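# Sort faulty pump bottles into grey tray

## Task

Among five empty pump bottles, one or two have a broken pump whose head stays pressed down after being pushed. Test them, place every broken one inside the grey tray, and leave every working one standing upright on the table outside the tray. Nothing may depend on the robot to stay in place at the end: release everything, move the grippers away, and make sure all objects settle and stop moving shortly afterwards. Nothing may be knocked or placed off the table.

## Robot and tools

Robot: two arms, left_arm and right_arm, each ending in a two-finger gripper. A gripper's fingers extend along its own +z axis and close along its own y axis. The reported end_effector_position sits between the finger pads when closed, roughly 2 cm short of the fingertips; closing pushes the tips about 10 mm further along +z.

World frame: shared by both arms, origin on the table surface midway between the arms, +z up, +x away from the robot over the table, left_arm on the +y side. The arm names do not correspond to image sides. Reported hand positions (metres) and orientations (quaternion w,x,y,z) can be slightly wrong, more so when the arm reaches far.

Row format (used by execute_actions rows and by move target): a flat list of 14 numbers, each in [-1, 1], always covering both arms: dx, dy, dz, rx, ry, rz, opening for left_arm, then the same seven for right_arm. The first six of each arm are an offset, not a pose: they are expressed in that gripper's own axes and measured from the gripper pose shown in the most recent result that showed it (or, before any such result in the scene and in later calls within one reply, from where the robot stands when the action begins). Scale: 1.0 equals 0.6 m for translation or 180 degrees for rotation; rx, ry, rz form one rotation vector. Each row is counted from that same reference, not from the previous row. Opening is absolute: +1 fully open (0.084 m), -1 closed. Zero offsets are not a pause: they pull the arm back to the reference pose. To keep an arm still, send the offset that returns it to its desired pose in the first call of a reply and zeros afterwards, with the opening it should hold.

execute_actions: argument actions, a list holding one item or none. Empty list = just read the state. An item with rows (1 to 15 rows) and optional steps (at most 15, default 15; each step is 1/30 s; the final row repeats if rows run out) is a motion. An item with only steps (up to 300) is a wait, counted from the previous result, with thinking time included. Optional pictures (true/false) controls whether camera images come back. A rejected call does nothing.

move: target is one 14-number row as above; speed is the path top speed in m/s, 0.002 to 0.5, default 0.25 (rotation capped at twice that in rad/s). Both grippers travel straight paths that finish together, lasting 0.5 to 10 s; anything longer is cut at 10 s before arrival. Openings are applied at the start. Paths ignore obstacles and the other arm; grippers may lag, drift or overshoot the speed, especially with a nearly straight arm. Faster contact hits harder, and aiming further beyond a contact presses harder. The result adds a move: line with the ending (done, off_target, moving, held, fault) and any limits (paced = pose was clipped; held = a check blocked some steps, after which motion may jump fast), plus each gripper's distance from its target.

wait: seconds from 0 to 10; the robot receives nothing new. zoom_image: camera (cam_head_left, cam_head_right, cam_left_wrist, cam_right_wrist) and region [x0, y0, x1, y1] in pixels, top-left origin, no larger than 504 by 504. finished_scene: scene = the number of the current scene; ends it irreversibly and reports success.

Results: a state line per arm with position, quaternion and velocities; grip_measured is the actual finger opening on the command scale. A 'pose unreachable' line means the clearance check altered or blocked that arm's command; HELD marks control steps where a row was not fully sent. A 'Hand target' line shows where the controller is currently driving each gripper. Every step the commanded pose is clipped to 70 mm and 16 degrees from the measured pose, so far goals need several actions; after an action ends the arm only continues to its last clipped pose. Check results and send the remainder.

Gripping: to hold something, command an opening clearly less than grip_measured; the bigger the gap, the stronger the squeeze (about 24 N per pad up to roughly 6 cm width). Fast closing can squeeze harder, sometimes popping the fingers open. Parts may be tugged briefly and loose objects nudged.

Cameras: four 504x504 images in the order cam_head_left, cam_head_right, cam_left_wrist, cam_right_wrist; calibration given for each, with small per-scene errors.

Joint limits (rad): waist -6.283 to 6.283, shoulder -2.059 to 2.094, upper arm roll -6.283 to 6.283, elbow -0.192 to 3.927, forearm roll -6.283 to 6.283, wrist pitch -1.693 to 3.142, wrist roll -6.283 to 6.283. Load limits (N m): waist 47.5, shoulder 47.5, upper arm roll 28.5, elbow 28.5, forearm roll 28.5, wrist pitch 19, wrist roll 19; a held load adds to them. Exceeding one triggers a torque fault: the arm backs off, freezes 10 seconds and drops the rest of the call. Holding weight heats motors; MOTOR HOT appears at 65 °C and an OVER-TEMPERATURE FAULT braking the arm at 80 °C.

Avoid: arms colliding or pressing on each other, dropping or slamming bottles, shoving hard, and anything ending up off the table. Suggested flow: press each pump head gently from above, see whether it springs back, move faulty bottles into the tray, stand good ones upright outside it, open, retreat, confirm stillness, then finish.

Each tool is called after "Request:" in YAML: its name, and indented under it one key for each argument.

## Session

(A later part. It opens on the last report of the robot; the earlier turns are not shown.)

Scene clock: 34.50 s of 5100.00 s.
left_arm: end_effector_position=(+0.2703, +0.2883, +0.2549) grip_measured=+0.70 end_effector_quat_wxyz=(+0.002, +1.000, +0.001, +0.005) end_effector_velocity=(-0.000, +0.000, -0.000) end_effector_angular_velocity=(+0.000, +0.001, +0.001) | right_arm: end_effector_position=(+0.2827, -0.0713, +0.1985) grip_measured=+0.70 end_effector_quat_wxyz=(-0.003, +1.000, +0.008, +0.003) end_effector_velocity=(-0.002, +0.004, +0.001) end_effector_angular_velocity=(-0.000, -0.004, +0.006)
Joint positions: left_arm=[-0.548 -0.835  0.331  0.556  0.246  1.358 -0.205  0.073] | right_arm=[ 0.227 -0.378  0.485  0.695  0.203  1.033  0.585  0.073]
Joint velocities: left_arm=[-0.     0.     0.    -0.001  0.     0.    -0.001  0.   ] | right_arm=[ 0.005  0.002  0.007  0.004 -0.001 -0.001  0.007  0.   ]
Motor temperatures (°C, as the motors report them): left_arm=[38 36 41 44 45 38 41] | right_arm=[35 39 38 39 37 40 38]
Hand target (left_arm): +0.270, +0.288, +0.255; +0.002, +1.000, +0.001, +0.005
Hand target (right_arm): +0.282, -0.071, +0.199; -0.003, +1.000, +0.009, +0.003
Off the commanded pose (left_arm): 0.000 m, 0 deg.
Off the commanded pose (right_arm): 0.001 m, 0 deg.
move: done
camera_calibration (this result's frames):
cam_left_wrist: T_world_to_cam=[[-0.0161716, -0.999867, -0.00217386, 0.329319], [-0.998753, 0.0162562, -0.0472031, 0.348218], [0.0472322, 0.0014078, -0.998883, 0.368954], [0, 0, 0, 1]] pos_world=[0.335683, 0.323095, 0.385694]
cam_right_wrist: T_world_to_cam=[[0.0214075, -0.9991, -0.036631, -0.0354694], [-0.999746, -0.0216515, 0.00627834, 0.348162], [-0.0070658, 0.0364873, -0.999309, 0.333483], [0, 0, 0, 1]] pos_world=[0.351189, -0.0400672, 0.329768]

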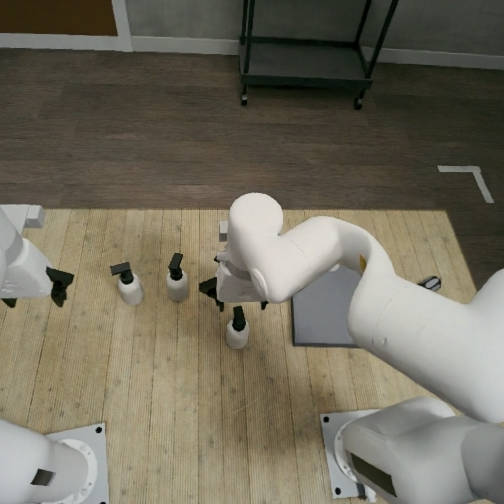

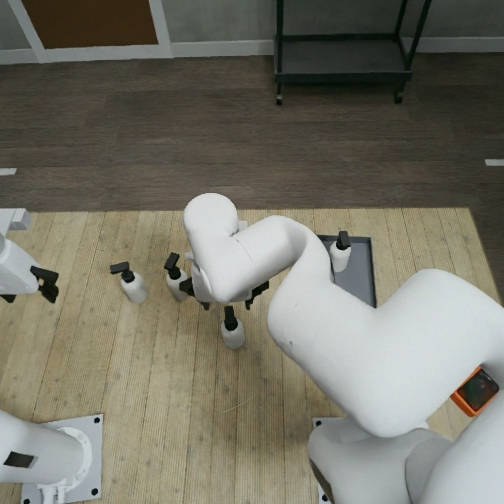

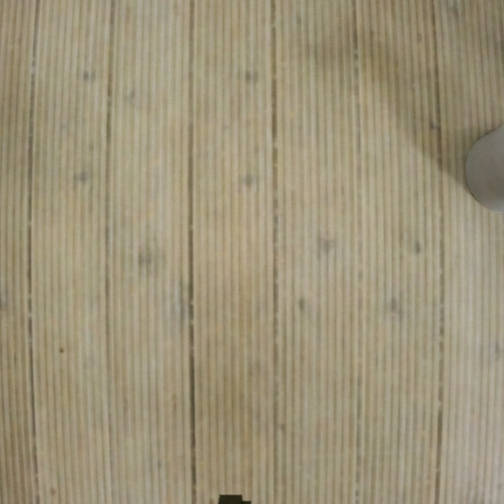

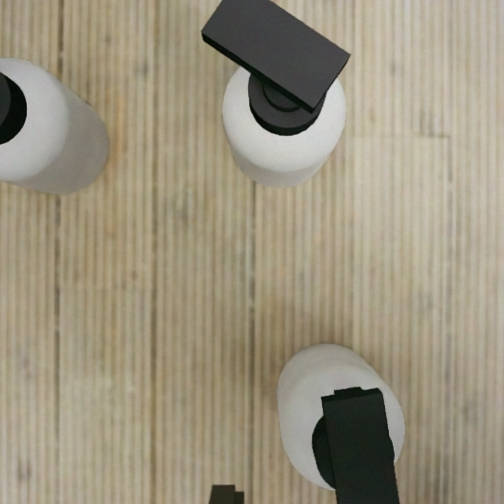

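Request:
move:
  target: [0,0,0,0,0,0,0.7, -0.006,0,0.207,0,0,0,0.7]
  speed: 0.12

Request:
move:
  target: [0,0,0,0,0,0,0.7, 0,0,0,0,0,0,-0.3]

Request:
move:
  target: [0,0,0,0,0,0,0.7, 0,0,-0.13,0,0,0,-0.3]

Request:
move:
  target: [0,0,0,0,0,0,0.7, 0.1,0.42,0,0,0,0,-0.3]

Request:
move:
  target: [0,0,0,0,0,0,0.7, 0,0,0.121,0,0,0,-0.3]
  speed: 0.1

Request:
move:
  target: [0,0,0,0,0,0,0.7, 0,0,0,0,0,0,0.7]

Request:
move:
  target: [0,0,0,0,0,0,0.7, 0,0,-0.25,0,0,0,0.7]

Scene clock: 37.40 s of 5100.00 s.
left_arm: end_effector_position=(+0.2703, +0.2883, +0.2549) grip_measured=+0.70 end_effector_quat_wxyz=(+0.002, +1.000, +0.001, +0.005) end_effector_velocity=(+0.000, -0.000, +0.000) end_effector_angular_velocity=(+0.001, -0.000, -0.001) | right_arm: end_effector_position=(+0.2802, -0.0703, +0.0747) grip_measured=+0.70 end_effector_quat_wxyz=(-0.004, +1.000, +0.008, +0.004) end_effector_velocity=(+0.000, -0.000, -0.001) end_effector_angular_velocity=(-0.002, -0.000, +0.000)
Joint positions: left_arm=[-0.548 -0.835  0.331  0.556  0.246  1.358 -0.205  0.073] | right_arm=[ 0.194 -0.102  0.573  0.518  0.099  0.595  0.689  0.073]
Joint velocities: left_arm=[-0.     0.    -0.001 -0.     0.    -0.    -0.     0.   ] | right_arm=[-0.002  0.003  0.001 -0.001 -0.006 -0.003  0.003 -0.   ]
Motor temperatures (°C, as the motors report them): left_arm=[38 36 41 44 45 38 41] | right_arm=[35 39 38 39 37 40 38]
Hand target (left_arm): +0.270, +0.288, +0.255; +0.002, +1.000, +0.001, +0.005
Hand target (right_arm): +0.280, -0.071, +0.074; -0.003, +1.000, +0.008, +0.003
Off the commanded pose (left_arm): 0.000 m, 0 deg.
Off the commanded pose (right_arm): 0.001 m, 0 deg.
move: done
camera_calibration (this result's frames):
cam_left_wrist: T_world_to_cam=[[-0.0161717, -0.999867, -0.00217388, 0.329319], [-0.998753, 0.0162563, -0.047203, 0.348218], [0.047232, 0.00140782, -0.998883, 0.368954], [0, 0, 0, 1]] pos_world=[0.335683, 0.323095, 0.385694]
cam_right_wrist: T_world_to_cam=[[0.0210542, -0.99907, -0.037631, -0.0388219], [-0.999762, -0.0212558, 0.0049661, 0.346599], [-0.00576136, 0.0375175, -0.999279, 0.209384], [0, 0, 0, 1]] pos_world=[0.34854, -0.0392742, 0.206051]

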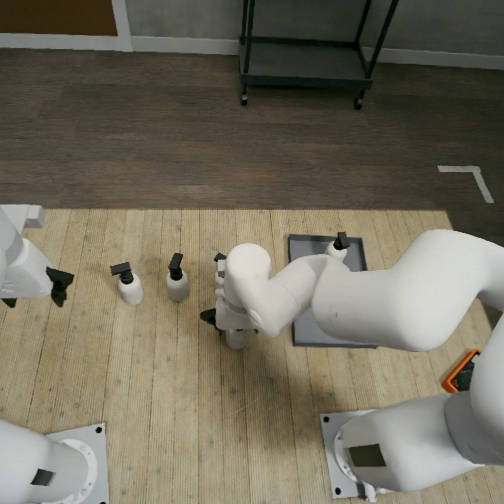

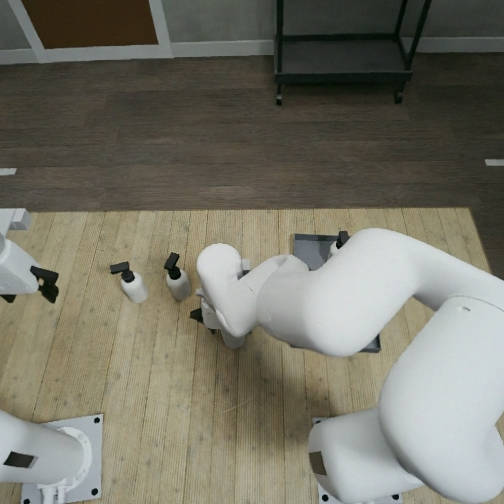

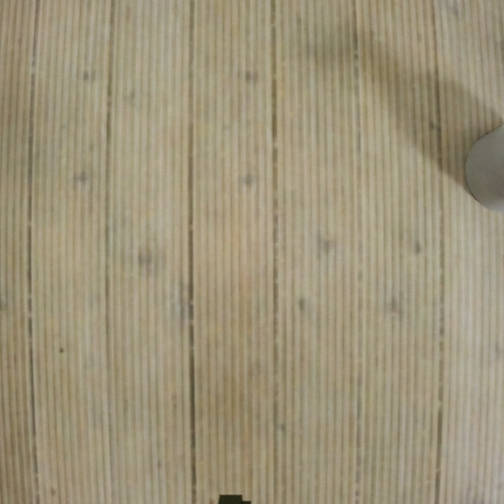

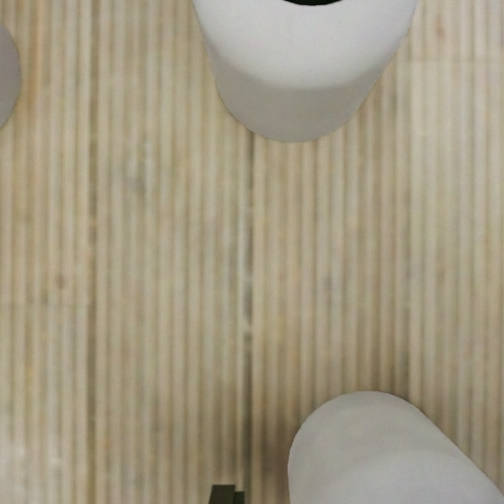

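Scene clock: 37.90 s of 5100.00 s.
left_arm: end_effector_position=(+0.2703, +0.2883, +0.2549) grip_measured=+0.70 end_effector_quat_wxyz=(+0.002, +1.000, +0.001, +0.005) end_effector_velocity=(+0.000, -0.000, +0.000) end_effector_angular_velocity=(+0.001, -0.001, -0.003) | right_arm: end_effector_position=(+0.2803, -0.0703, +0.0748) grip_measured=+0.12 end_effector_quat_wxyz=(-0.004, +1.000, +0.008, +0.004) end_effector_velocity=(-0.000, +0.001, -0.000) end_effector_angular_velocity=(+0.000, -0.000, +0.001)
Joint positions: left_arm=[-0.548 -0.835  0.331  0.556  0.246  1.358 -0.205  0.073] | right_arm=[ 0.194 -0.102  0.573  0.518  0.099  0.595  0.689  0.049]
Joint velocities: left_arm=[ 0.     0.    -0.001  0.001  0.    -0.     0.002 -0.   ] | right_arm=[ 0.001  0.     0.001  0.     0.    -0.     0.     0.   ]
Motor temperatures (°C, as the motors report them): left_arm=[38 36 41 44 45 38 41] | right_arm=[35 39 38 39 37 40 38]
Hand target (left_arm): +0.270, +0.288, +0.255; +0.002, +1.000, +0.001, +0.005
Hand target (right_arm): +0.280, -0.070, +0.075; -0.004, +1.000, +0.008, +0.004
Off the commanded pose (left_arm): 0.000 m, 0 deg.
Off the commanded pose (right_arm): 0.000 m, 0 deg.
move: done
camera_calibration (this result's frames):
cam_left_wrist: T_world_to_cam=[[-0.0161715, -0.999867, -0.00217382, 0.329319], [-0.998753, 0.0162561, -0.047203, 0.348218], [0.047232, 0.00140776, -0.998883, 0.368954], [0, 0, 0, 1]] pos_world=[0.335683, 0.323095, 0.385694]
cam_right_wrist: T_world_to_cam=[[0.0211412, -0.999063, -0.037766, -0.0387531], [-0.999761, -0.0213348, 0.00472881, 0.346667], [-0.00553011, 0.0376571, -0.999275, 0.209419], [0, 0, 0, 1]] pos_world=[0.348561, -0.0392069, 0.206164]

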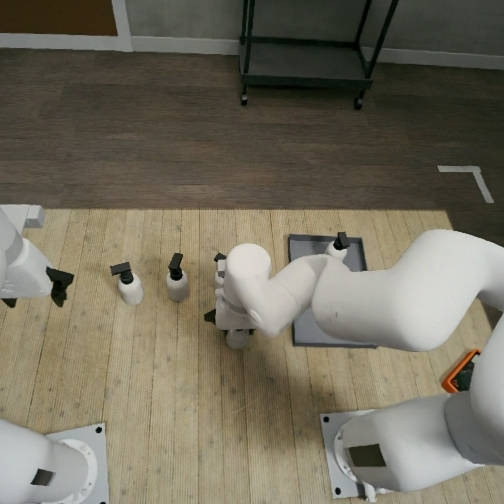

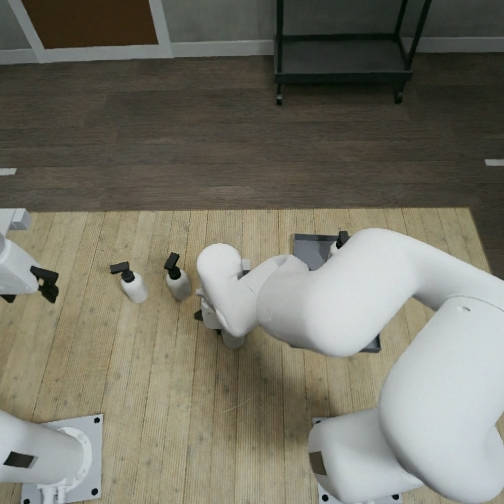

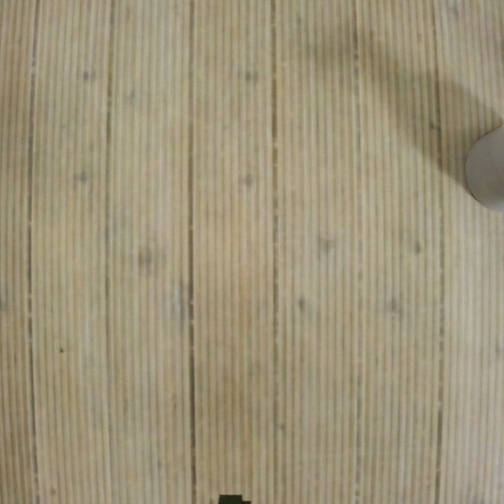

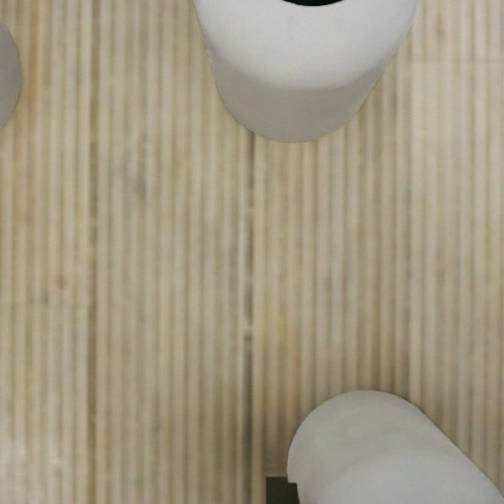

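Scene clock: 38.77 s of 5100.00 s.
left_arm: end_effector_position=(+0.2703, +0.2883, +0.2549) grip_measured=+0.70 end_effector_quat_wxyz=(+0.002, +1.000, +0.001, +0.005) end_effector_velocity=(-0.000, +0.000, -0.001) end_effector_angular_velocity=(+0.000, +0.002, -0.000) | right_arm: end_effector_position=(+0.2795, -0.0709, +0.1524) grip_measured=+0.12 end_effector_quat_wxyz=(-0.004, +1.000, +0.008, +0.003) end_effector_velocity=(+0.001, +0.001, +0.003) end_effector_angular_velocity=(+0.003, -0.004, +0.002)
Joint positions: left_arm=[-0.548 -0.835  0.331  0.556  0.246  1.358 -0.205  0.073] | right_arm=[ 0.221 -0.313  0.525  0.607  0.202  0.88   0.602  0.049]
Joint velocities: left_arm=[ 0.    -0.     0.    -0.002  0.     0.     0.     0.   ] | right_arm=[ 0.    -0.005 -0.001  0.005  0.001  0.004 -0.002  0.   ]
Motor temperatures (°C, as the motors report them): left_arm=[38 36 41 44 45 38 41] | right_arm=[35 39 38 39 37 40 38]
Hand target (left_arm): +0.270, +0.288, +0.255; +0.002, +1.000, +0.001, +0.005
Hand target (right_arm): +0.280, -0.071, +0.153; -0.004, +1.000, +0.008, +0.004
Off the commanded pose (left_arm): 0.000 m, 0 deg.
Off the commanded pose (right_arm): 0.000 m, 0 deg.
move: done
camera_calibration (this result's frames):
cam_left_wrist: T_world_to_cam=[[-0.0161715, -0.999867, -0.00217371, 0.329319], [-0.998753, 0.0162561, -0.047203, 0.348218], [0.0472321, 0.00140765, -0.998883, 0.368954], [0, 0, 0, 1]] pos_world=[0.335683, 0.323095, 0.385694]
cam_right_wrist: T_world_to_cam=[[0.021374, -0.999083, -0.0370926, -0.0366661], [-0.99975, -0.0216024, 0.00576879, 0.345304], [-0.00656479, 0.03696, -0.999295, 0.287238], [0, 0, 0, 1]] pos_world=[0.347887, -0.0397894, 0.283684]

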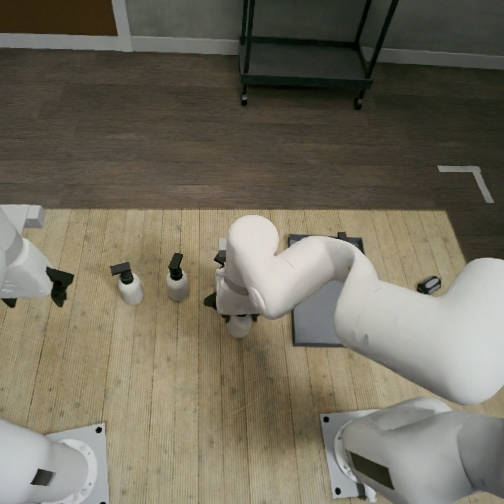

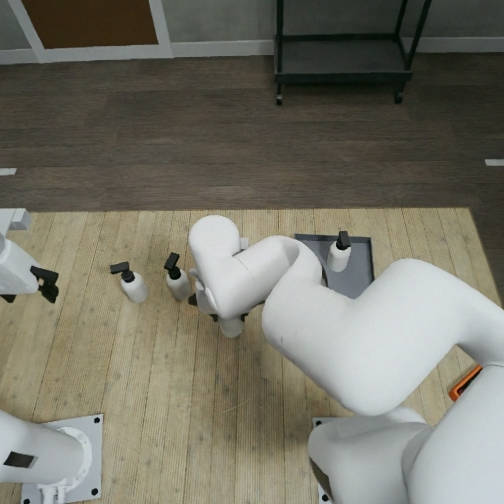

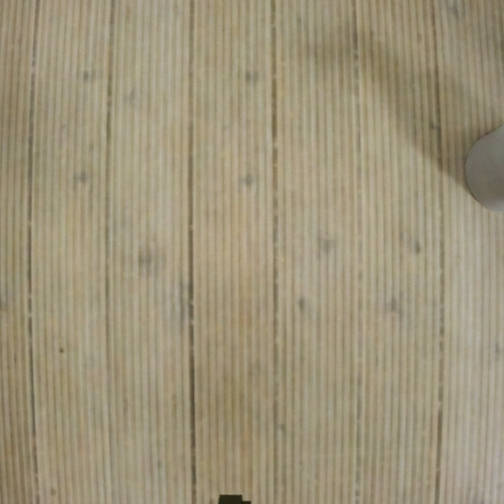

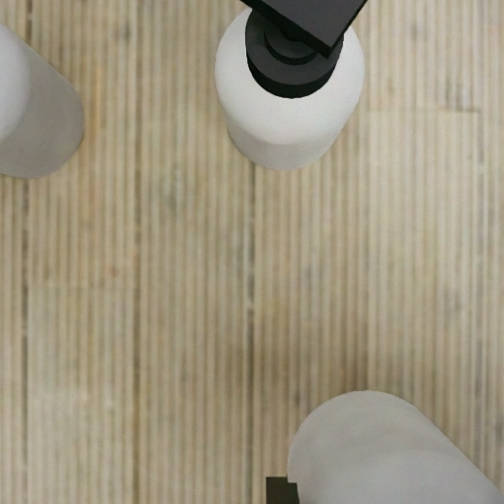

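Scene clock: 40.27 s of 5100.00 s.
left_arm: end_effector_position=(+0.2703, +0.2883, +0.2549) grip_measured=+0.70 end_effector_quat_wxyz=(+0.002, +1.000, +0.001, +0.005) end_effector_velocity=(-0.000, -0.000, -0.000) end_effector_angular_velocity=(+0.000, +0.001, -0.000) | right_arm: end_effector_position=(+0.3437, -0.3224, +0.1515) grip_measured=+0.12 end_effector_quat_wxyz=(-0.002, +1.000, +0.008, +0.004) end_effector_velocity=(+0.001, -0.003, +0.001) end_effector_angular_velocity=(+0.002, -0.002, -0.003)
Joint positions: left_arm=[-0.548 -0.835  0.331  0.556  0.246  1.358 -0.205  0.073] | right_arm=[-0.074 -0.419  0.059  0.477  0.037  0.888 -0.038  0.049]
Joint velocities: left_arm=[-0.    -0.    -0.    -0.001 -0.    -0.    -0.     0.   ] | right_arm=[-0.006  0.002 -0.005  0.003 -0.    -0.001 -0.007  0.   ]
Motor temperatures (°C, as the motors report them): left_arm=[38 36 41 44 45 38 41] | right_arm=[35 39 38 39 37 40 38]
Hand target (left_arm): +0.270, +0.288, +0.255; +0.002, +1.000, +0.001, +0.005
Hand target (right_arm): +0.344, -0.323, +0.152; -0.003, +1.000, +0.008, +0.004
Off the commanded pose (left_arm): 0.000 m, 0 deg.
Off the commanded pose (right_arm): 0.001 m, 0 deg.
move: done
camera_calibration (this result's frames):
cam_left_wrist: T_world_to_cam=[[-0.0161714, -0.999867, -0.00217383, 0.329319], [-0.998753, 0.016256, -0.0472029, 0.348218], [0.047232, 0.00140778, -0.998883, 0.368954], [0, 0, 0, 1]] pos_world=[0.335683, 0.323095, 0.385694]
cam_right_wrist: T_world_to_cam=[[0.022311, -0.999137, -0.0350336, -0.289935], [-0.999735, -0.0224948, 0.00486146, 0.403868], [-0.00564534, 0.0349159, -0.999374, 0.295115], [0, 0, 0, 1]] pos_world=[0.411896, -0.290904, 0.282809]

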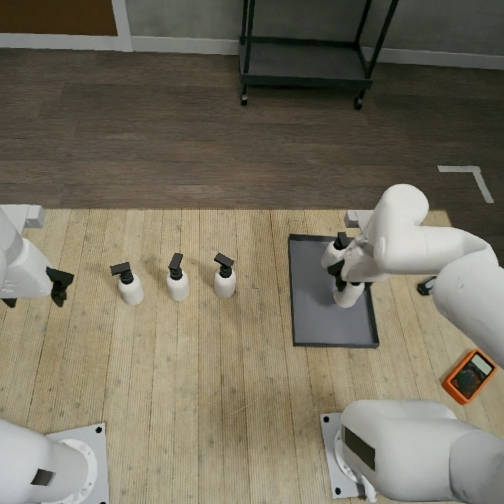

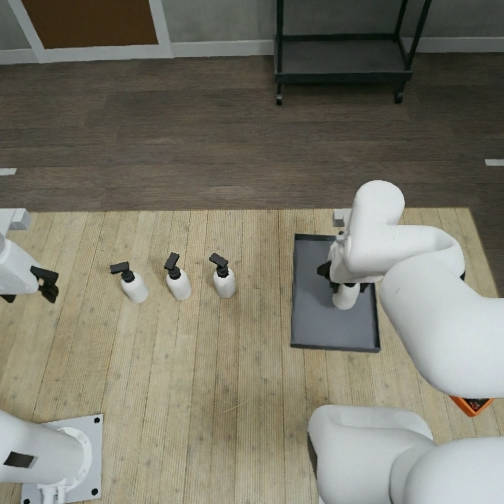

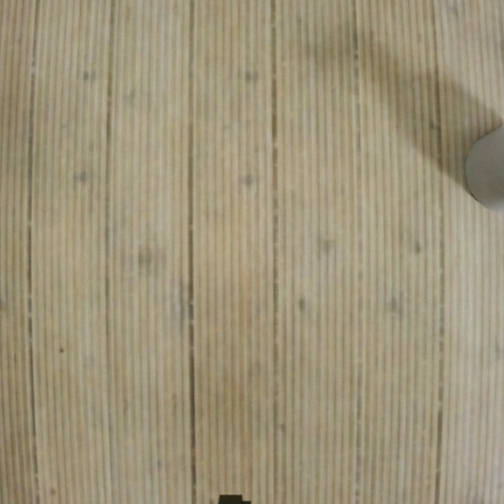

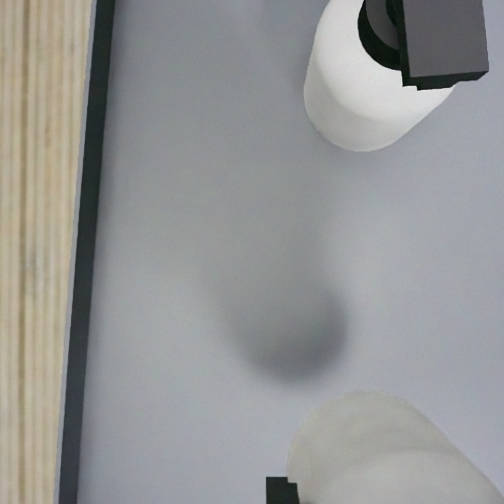

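Scene clock: 41.37 s of 5100.00 s.
left_arm: end_effector_position=(+0.2703, +0.2883, +0.2549) grip_measured=+0.70 end_effector_quat_wxyz=(+0.002, +1.000, +0.001, +0.005) end_effector_velocity=(+0.000, +0.000, +0.000) end_effector_angular_velocity=(-0.000, -0.000, +0.001) | right_arm: end_effector_position=(+0.3444, -0.3221, +0.0792) grip_measured=+0.12 end_effector_quat_wxyz=(-0.002, +1.000, +0.008, +0.004) end_effector_velocity=(-0.001, -0.000, -0.002) end_effector_angular_velocity=(+0.000, +0.003, +0.001)
Joint positions: left_arm=[-0.548 -0.835  0.331  0.556  0.246  1.358 -0.205  0.073] | right_arm=[-0.076 -0.233  0.067  0.386  0.035  0.61  -0.034  0.049]
Joint velocities: left_arm=[ 0.  0.  0.  0.  0. -0. -0.  0.] | right_arm=[-0.     0.004  0.    -0.003  0.    -0.005 -0.001  0.   ]
Motor temperatures (°C, as the motors report them): left_arm=[38 36 41 44 45 38 41] | right_arm=[35 39 38 39 37 40 38]
Hand target (left_arm): +0.270, +0.288, +0.255; +0.002, +1.000, +0.001, +0.005
Hand target (right_arm): +0.344, -0.322, +0.079; -0.002, +1.000, +0.008, +0.004
Off the commanded pose (left_arm): 0.000 m, 0 deg.
Off the commanded pose (right_arm): 0.000 m, 0 deg.
move: done
camera_calibration (this result's frames):
cam_left_wrist: T_world_to_cam=[[-0.0161714, -0.999867, -0.00217399, 0.329319], [-0.998753, 0.016256, -0.047203, 0.348218], [0.0472321, 0.00140794, -0.998883, 0.368954], [0, 0, 0, 1]] pos_world=[0.335683, 0.323095, 0.385694]
cam_right_wrist: T_world_to_cam=[[0.0222333, -0.999147, -0.0348033, -0.29218], [-0.999741, -0.0223857, 0.00399615, 0.405067], [-0.00477184, 0.0347055, -0.999386, 0.22241], [0, 0, 0, 1]] pos_world=[0.412519, -0.290582, 0.210486]

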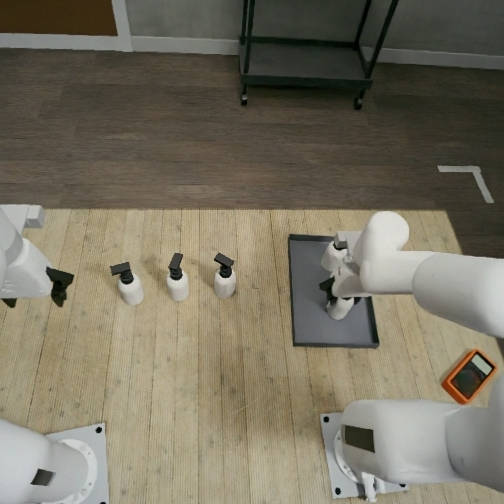

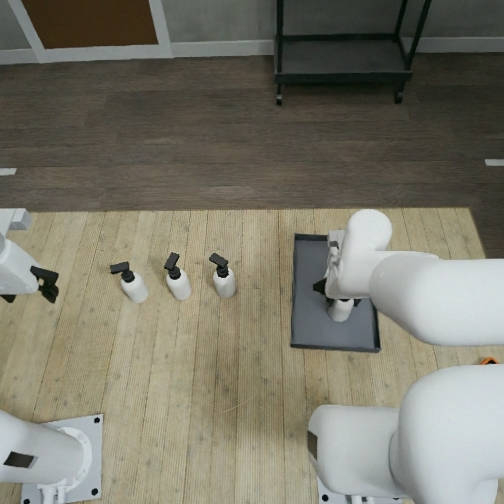

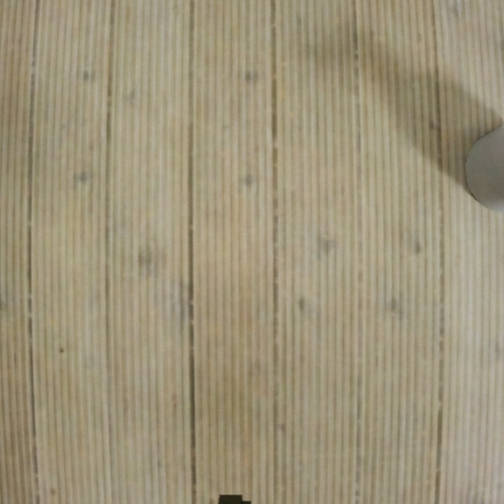

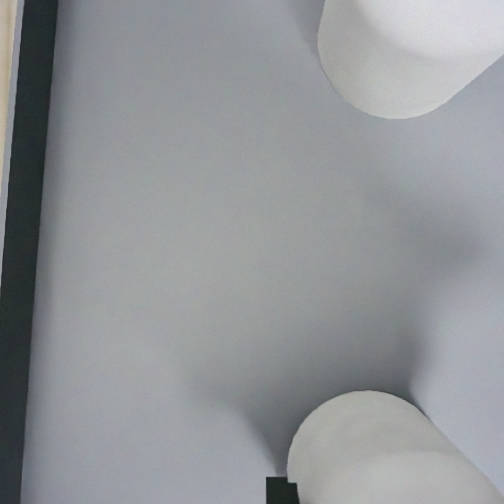

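Scene clock: 41.87 s of 5100.00 s.
left_arm: end_effector_position=(+0.2703, +0.2883, +0.2549) grip_measured=+0.70 end_effector_quat_wxyz=(+0.002, +1.000, +0.001, +0.005) end_effector_velocity=(-0.000, +0.000, -0.000) end_effector_angular_velocity=(-0.000, +0.000, +0.002) | right_arm: end_effector_position=(+0.3444, -0.3221, +0.0792) grip_measured=+0.70 end_effector_quat_wxyz=(-0.002, +1.000, +0.008, +0.004) end_effector_velocity=(+0.001, -0.000, +0.000) end_effector_angular_velocity=(-0.000, -0.001, -0.002)
Joint positions: left_arm=[-0.548 -0.835  0.331  0.556  0.246  1.358 -0.205  0.073] | right_arm=[-0.076 -0.233  0.067  0.386  0.035  0.61  -0.034  0.073]
Joint velocities: left_arm=[ 0.     0.     0.    -0.    -0.    -0.    -0.001  0.   ] | right_arm=[-0.002  0.     0.     0.001 -0.     0.     0.    -0.   ]
Motor temperatures (°C, as the motors report them): left_arm=[38 36 41 44 45 38 41] | right_arm=[35 39 38 39 37 40 38]
Hand target (left_arm): +0.270, +0.288, +0.255; +0.002, +1.000, +0.001, +0.005
Hand target (right_arm): +0.344, -0.322, +0.079; -0.002, +1.000, +0.008, +0.004
Off the commanded pose (left_arm): 0.000 m, 0 deg.
Off the commanded pose (right_arm): 0.000 m, 0 deg.
move: done
camera_calibration (this result's frames):
cam_left_wrist: T_world_to_cam=[[-0.0161715, -0.999867, -0.00217398, 0.329319], [-0.998753, 0.0162561, -0.0472031, 0.348218], [0.0472322, 0.00140792, -0.998883, 0.368954], [0, 0, 0, 1]] pos_world=[0.335683, 0.323095, 0.385694]
cam_right_wrist: T_world_to_cam=[[0.0222346, -0.999147, -0.0348007, -0.292181], [-0.999742, -0.0223855, 0.00395114, 0.405081], [-0.0047268, 0.0347038, -0.999386, 0.22241], [0, 0, 0, 1]] pos_world=[0.412524, -0.290582, 0.210505]

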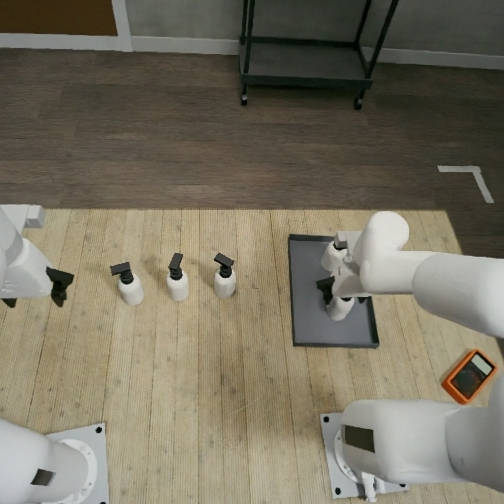

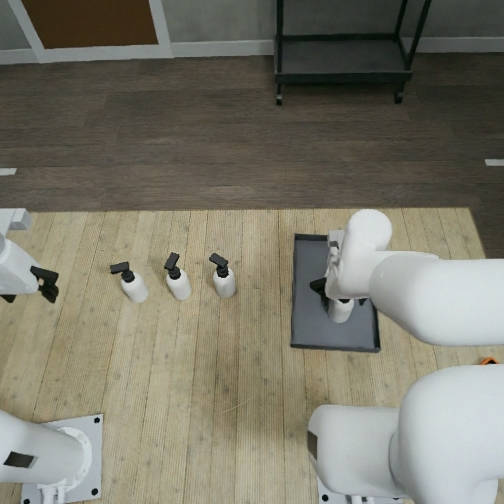

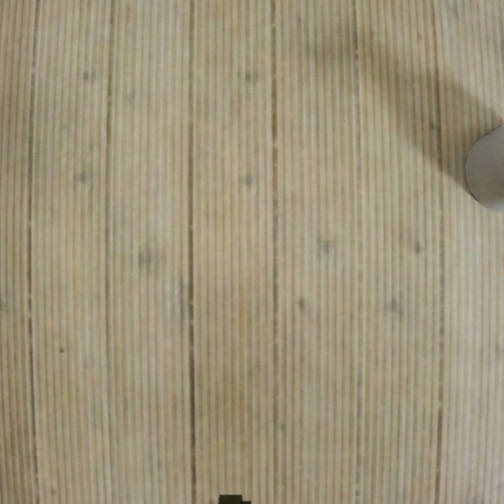

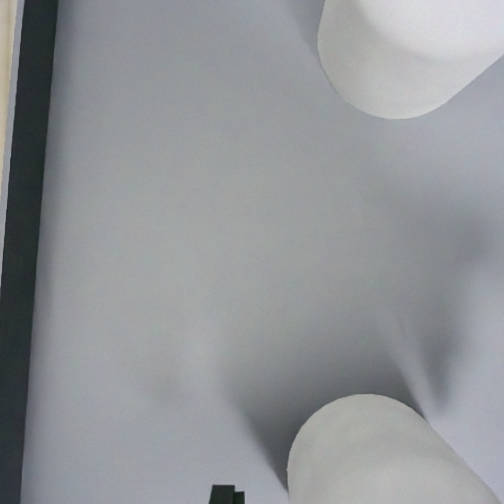

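Scene clock: 42.93 s of 5100.00 s.
left_arm: end_effector_position=(+0.2703, +0.2883, +0.2549) grip_measured=+0.70 end_effector_quat_wxyz=(+0.002, +1.000, +0.001, +0.005) end_effector_velocity=(-0.000, -0.000, -0.000) end_effector_angular_velocity=(+0.001, +0.001, -0.000) | right_arm: end_effector_position=(+0.3430, -0.3228, +0.2286) grip_measured=+0.70 end_effector_quat_wxyz=(-0.003, +1.000, +0.008, +0.003) end_effector_velocity=(+0.002, +0.001, +0.005) end_effector_angular_velocity=(+0.000, -0.008, +0.001)
Joint positions: left_arm=[-0.548 -0.835  0.331  0.556  0.246  1.358 -0.205  0.073] | right_arm=[-0.076 -0.522  0.052  0.633  0.034  1.148 -0.04   0.073]
Joint velocities: left_arm=[ 0.     0.    -0.001 -0.001  0.     0.    -0.001  0.   ] | right_arm=[ 0.001 -0.005 -0.     0.009  0.001  0.006 -0.     0.   ]
Motor temperatures (°C, as the motors report them): left_arm=[38 36 41 44 45 38 41] | right_arm=[35 39 38 39 37 40 38]
Hand target (left_arm): +0.270, +0.288, +0.255; +0.002, +1.000, +0.001, +0.005
Hand target (right_arm): +0.343, -0.323, +0.229; -0.003, +1.000, +0.008, +0.004
Off the commanded pose (left_arm): 0.000 m, 0 deg.
Off the commanded pose (right_arm): 0.001 m, 0 deg.
move: done
camera_calibration (this result's frames):
cam_left_wrist: T_world_to_cam=[[-0.0161714, -0.999867, -0.00217401, 0.329319], [-0.998753, 0.0162561, -0.047203, 0.348218], [0.0472321, 0.00140796, -0.998883, 0.368954], [0, 0, 0, 1]] pos_world=[0.335683, 0.323095, 0.385694]
cam_right_wrist: T_world_to_cam=[[0.0223244, -0.999132, -0.0351601, -0.287578], [-0.99973, -0.0225389, 0.00571463, 0.402575], [-0.00650215, 0.035023, -0.999365, 0.372461], [0, 0, 0, 1]] pos_world=[0.411308, -0.2913, 0.359813]

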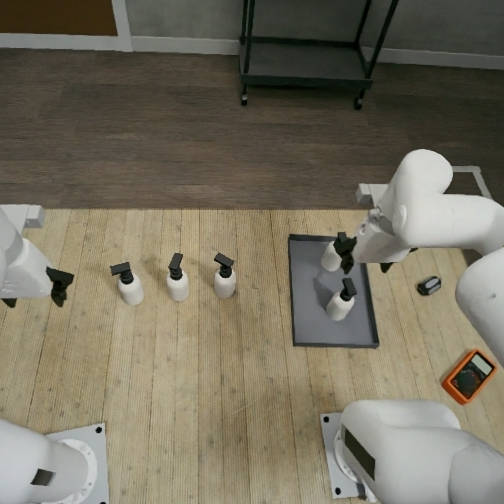

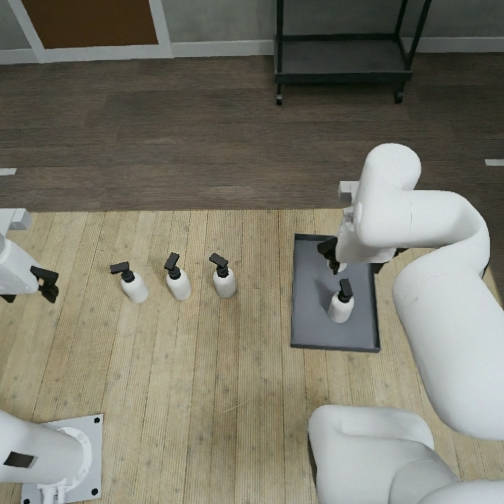

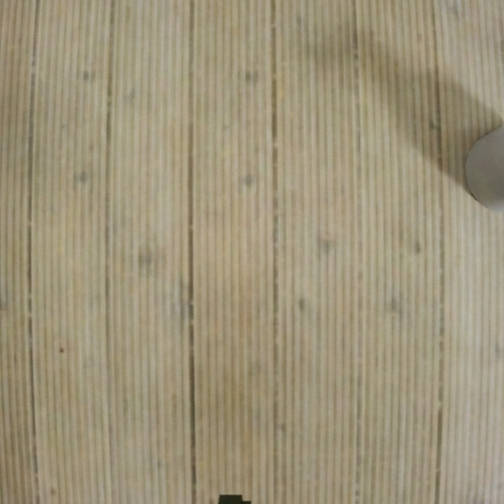

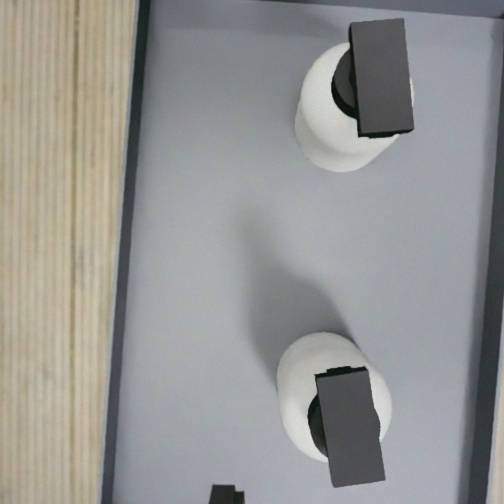

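Request:
finished_scene:
  scene: 2

The scene is finished: the task was done.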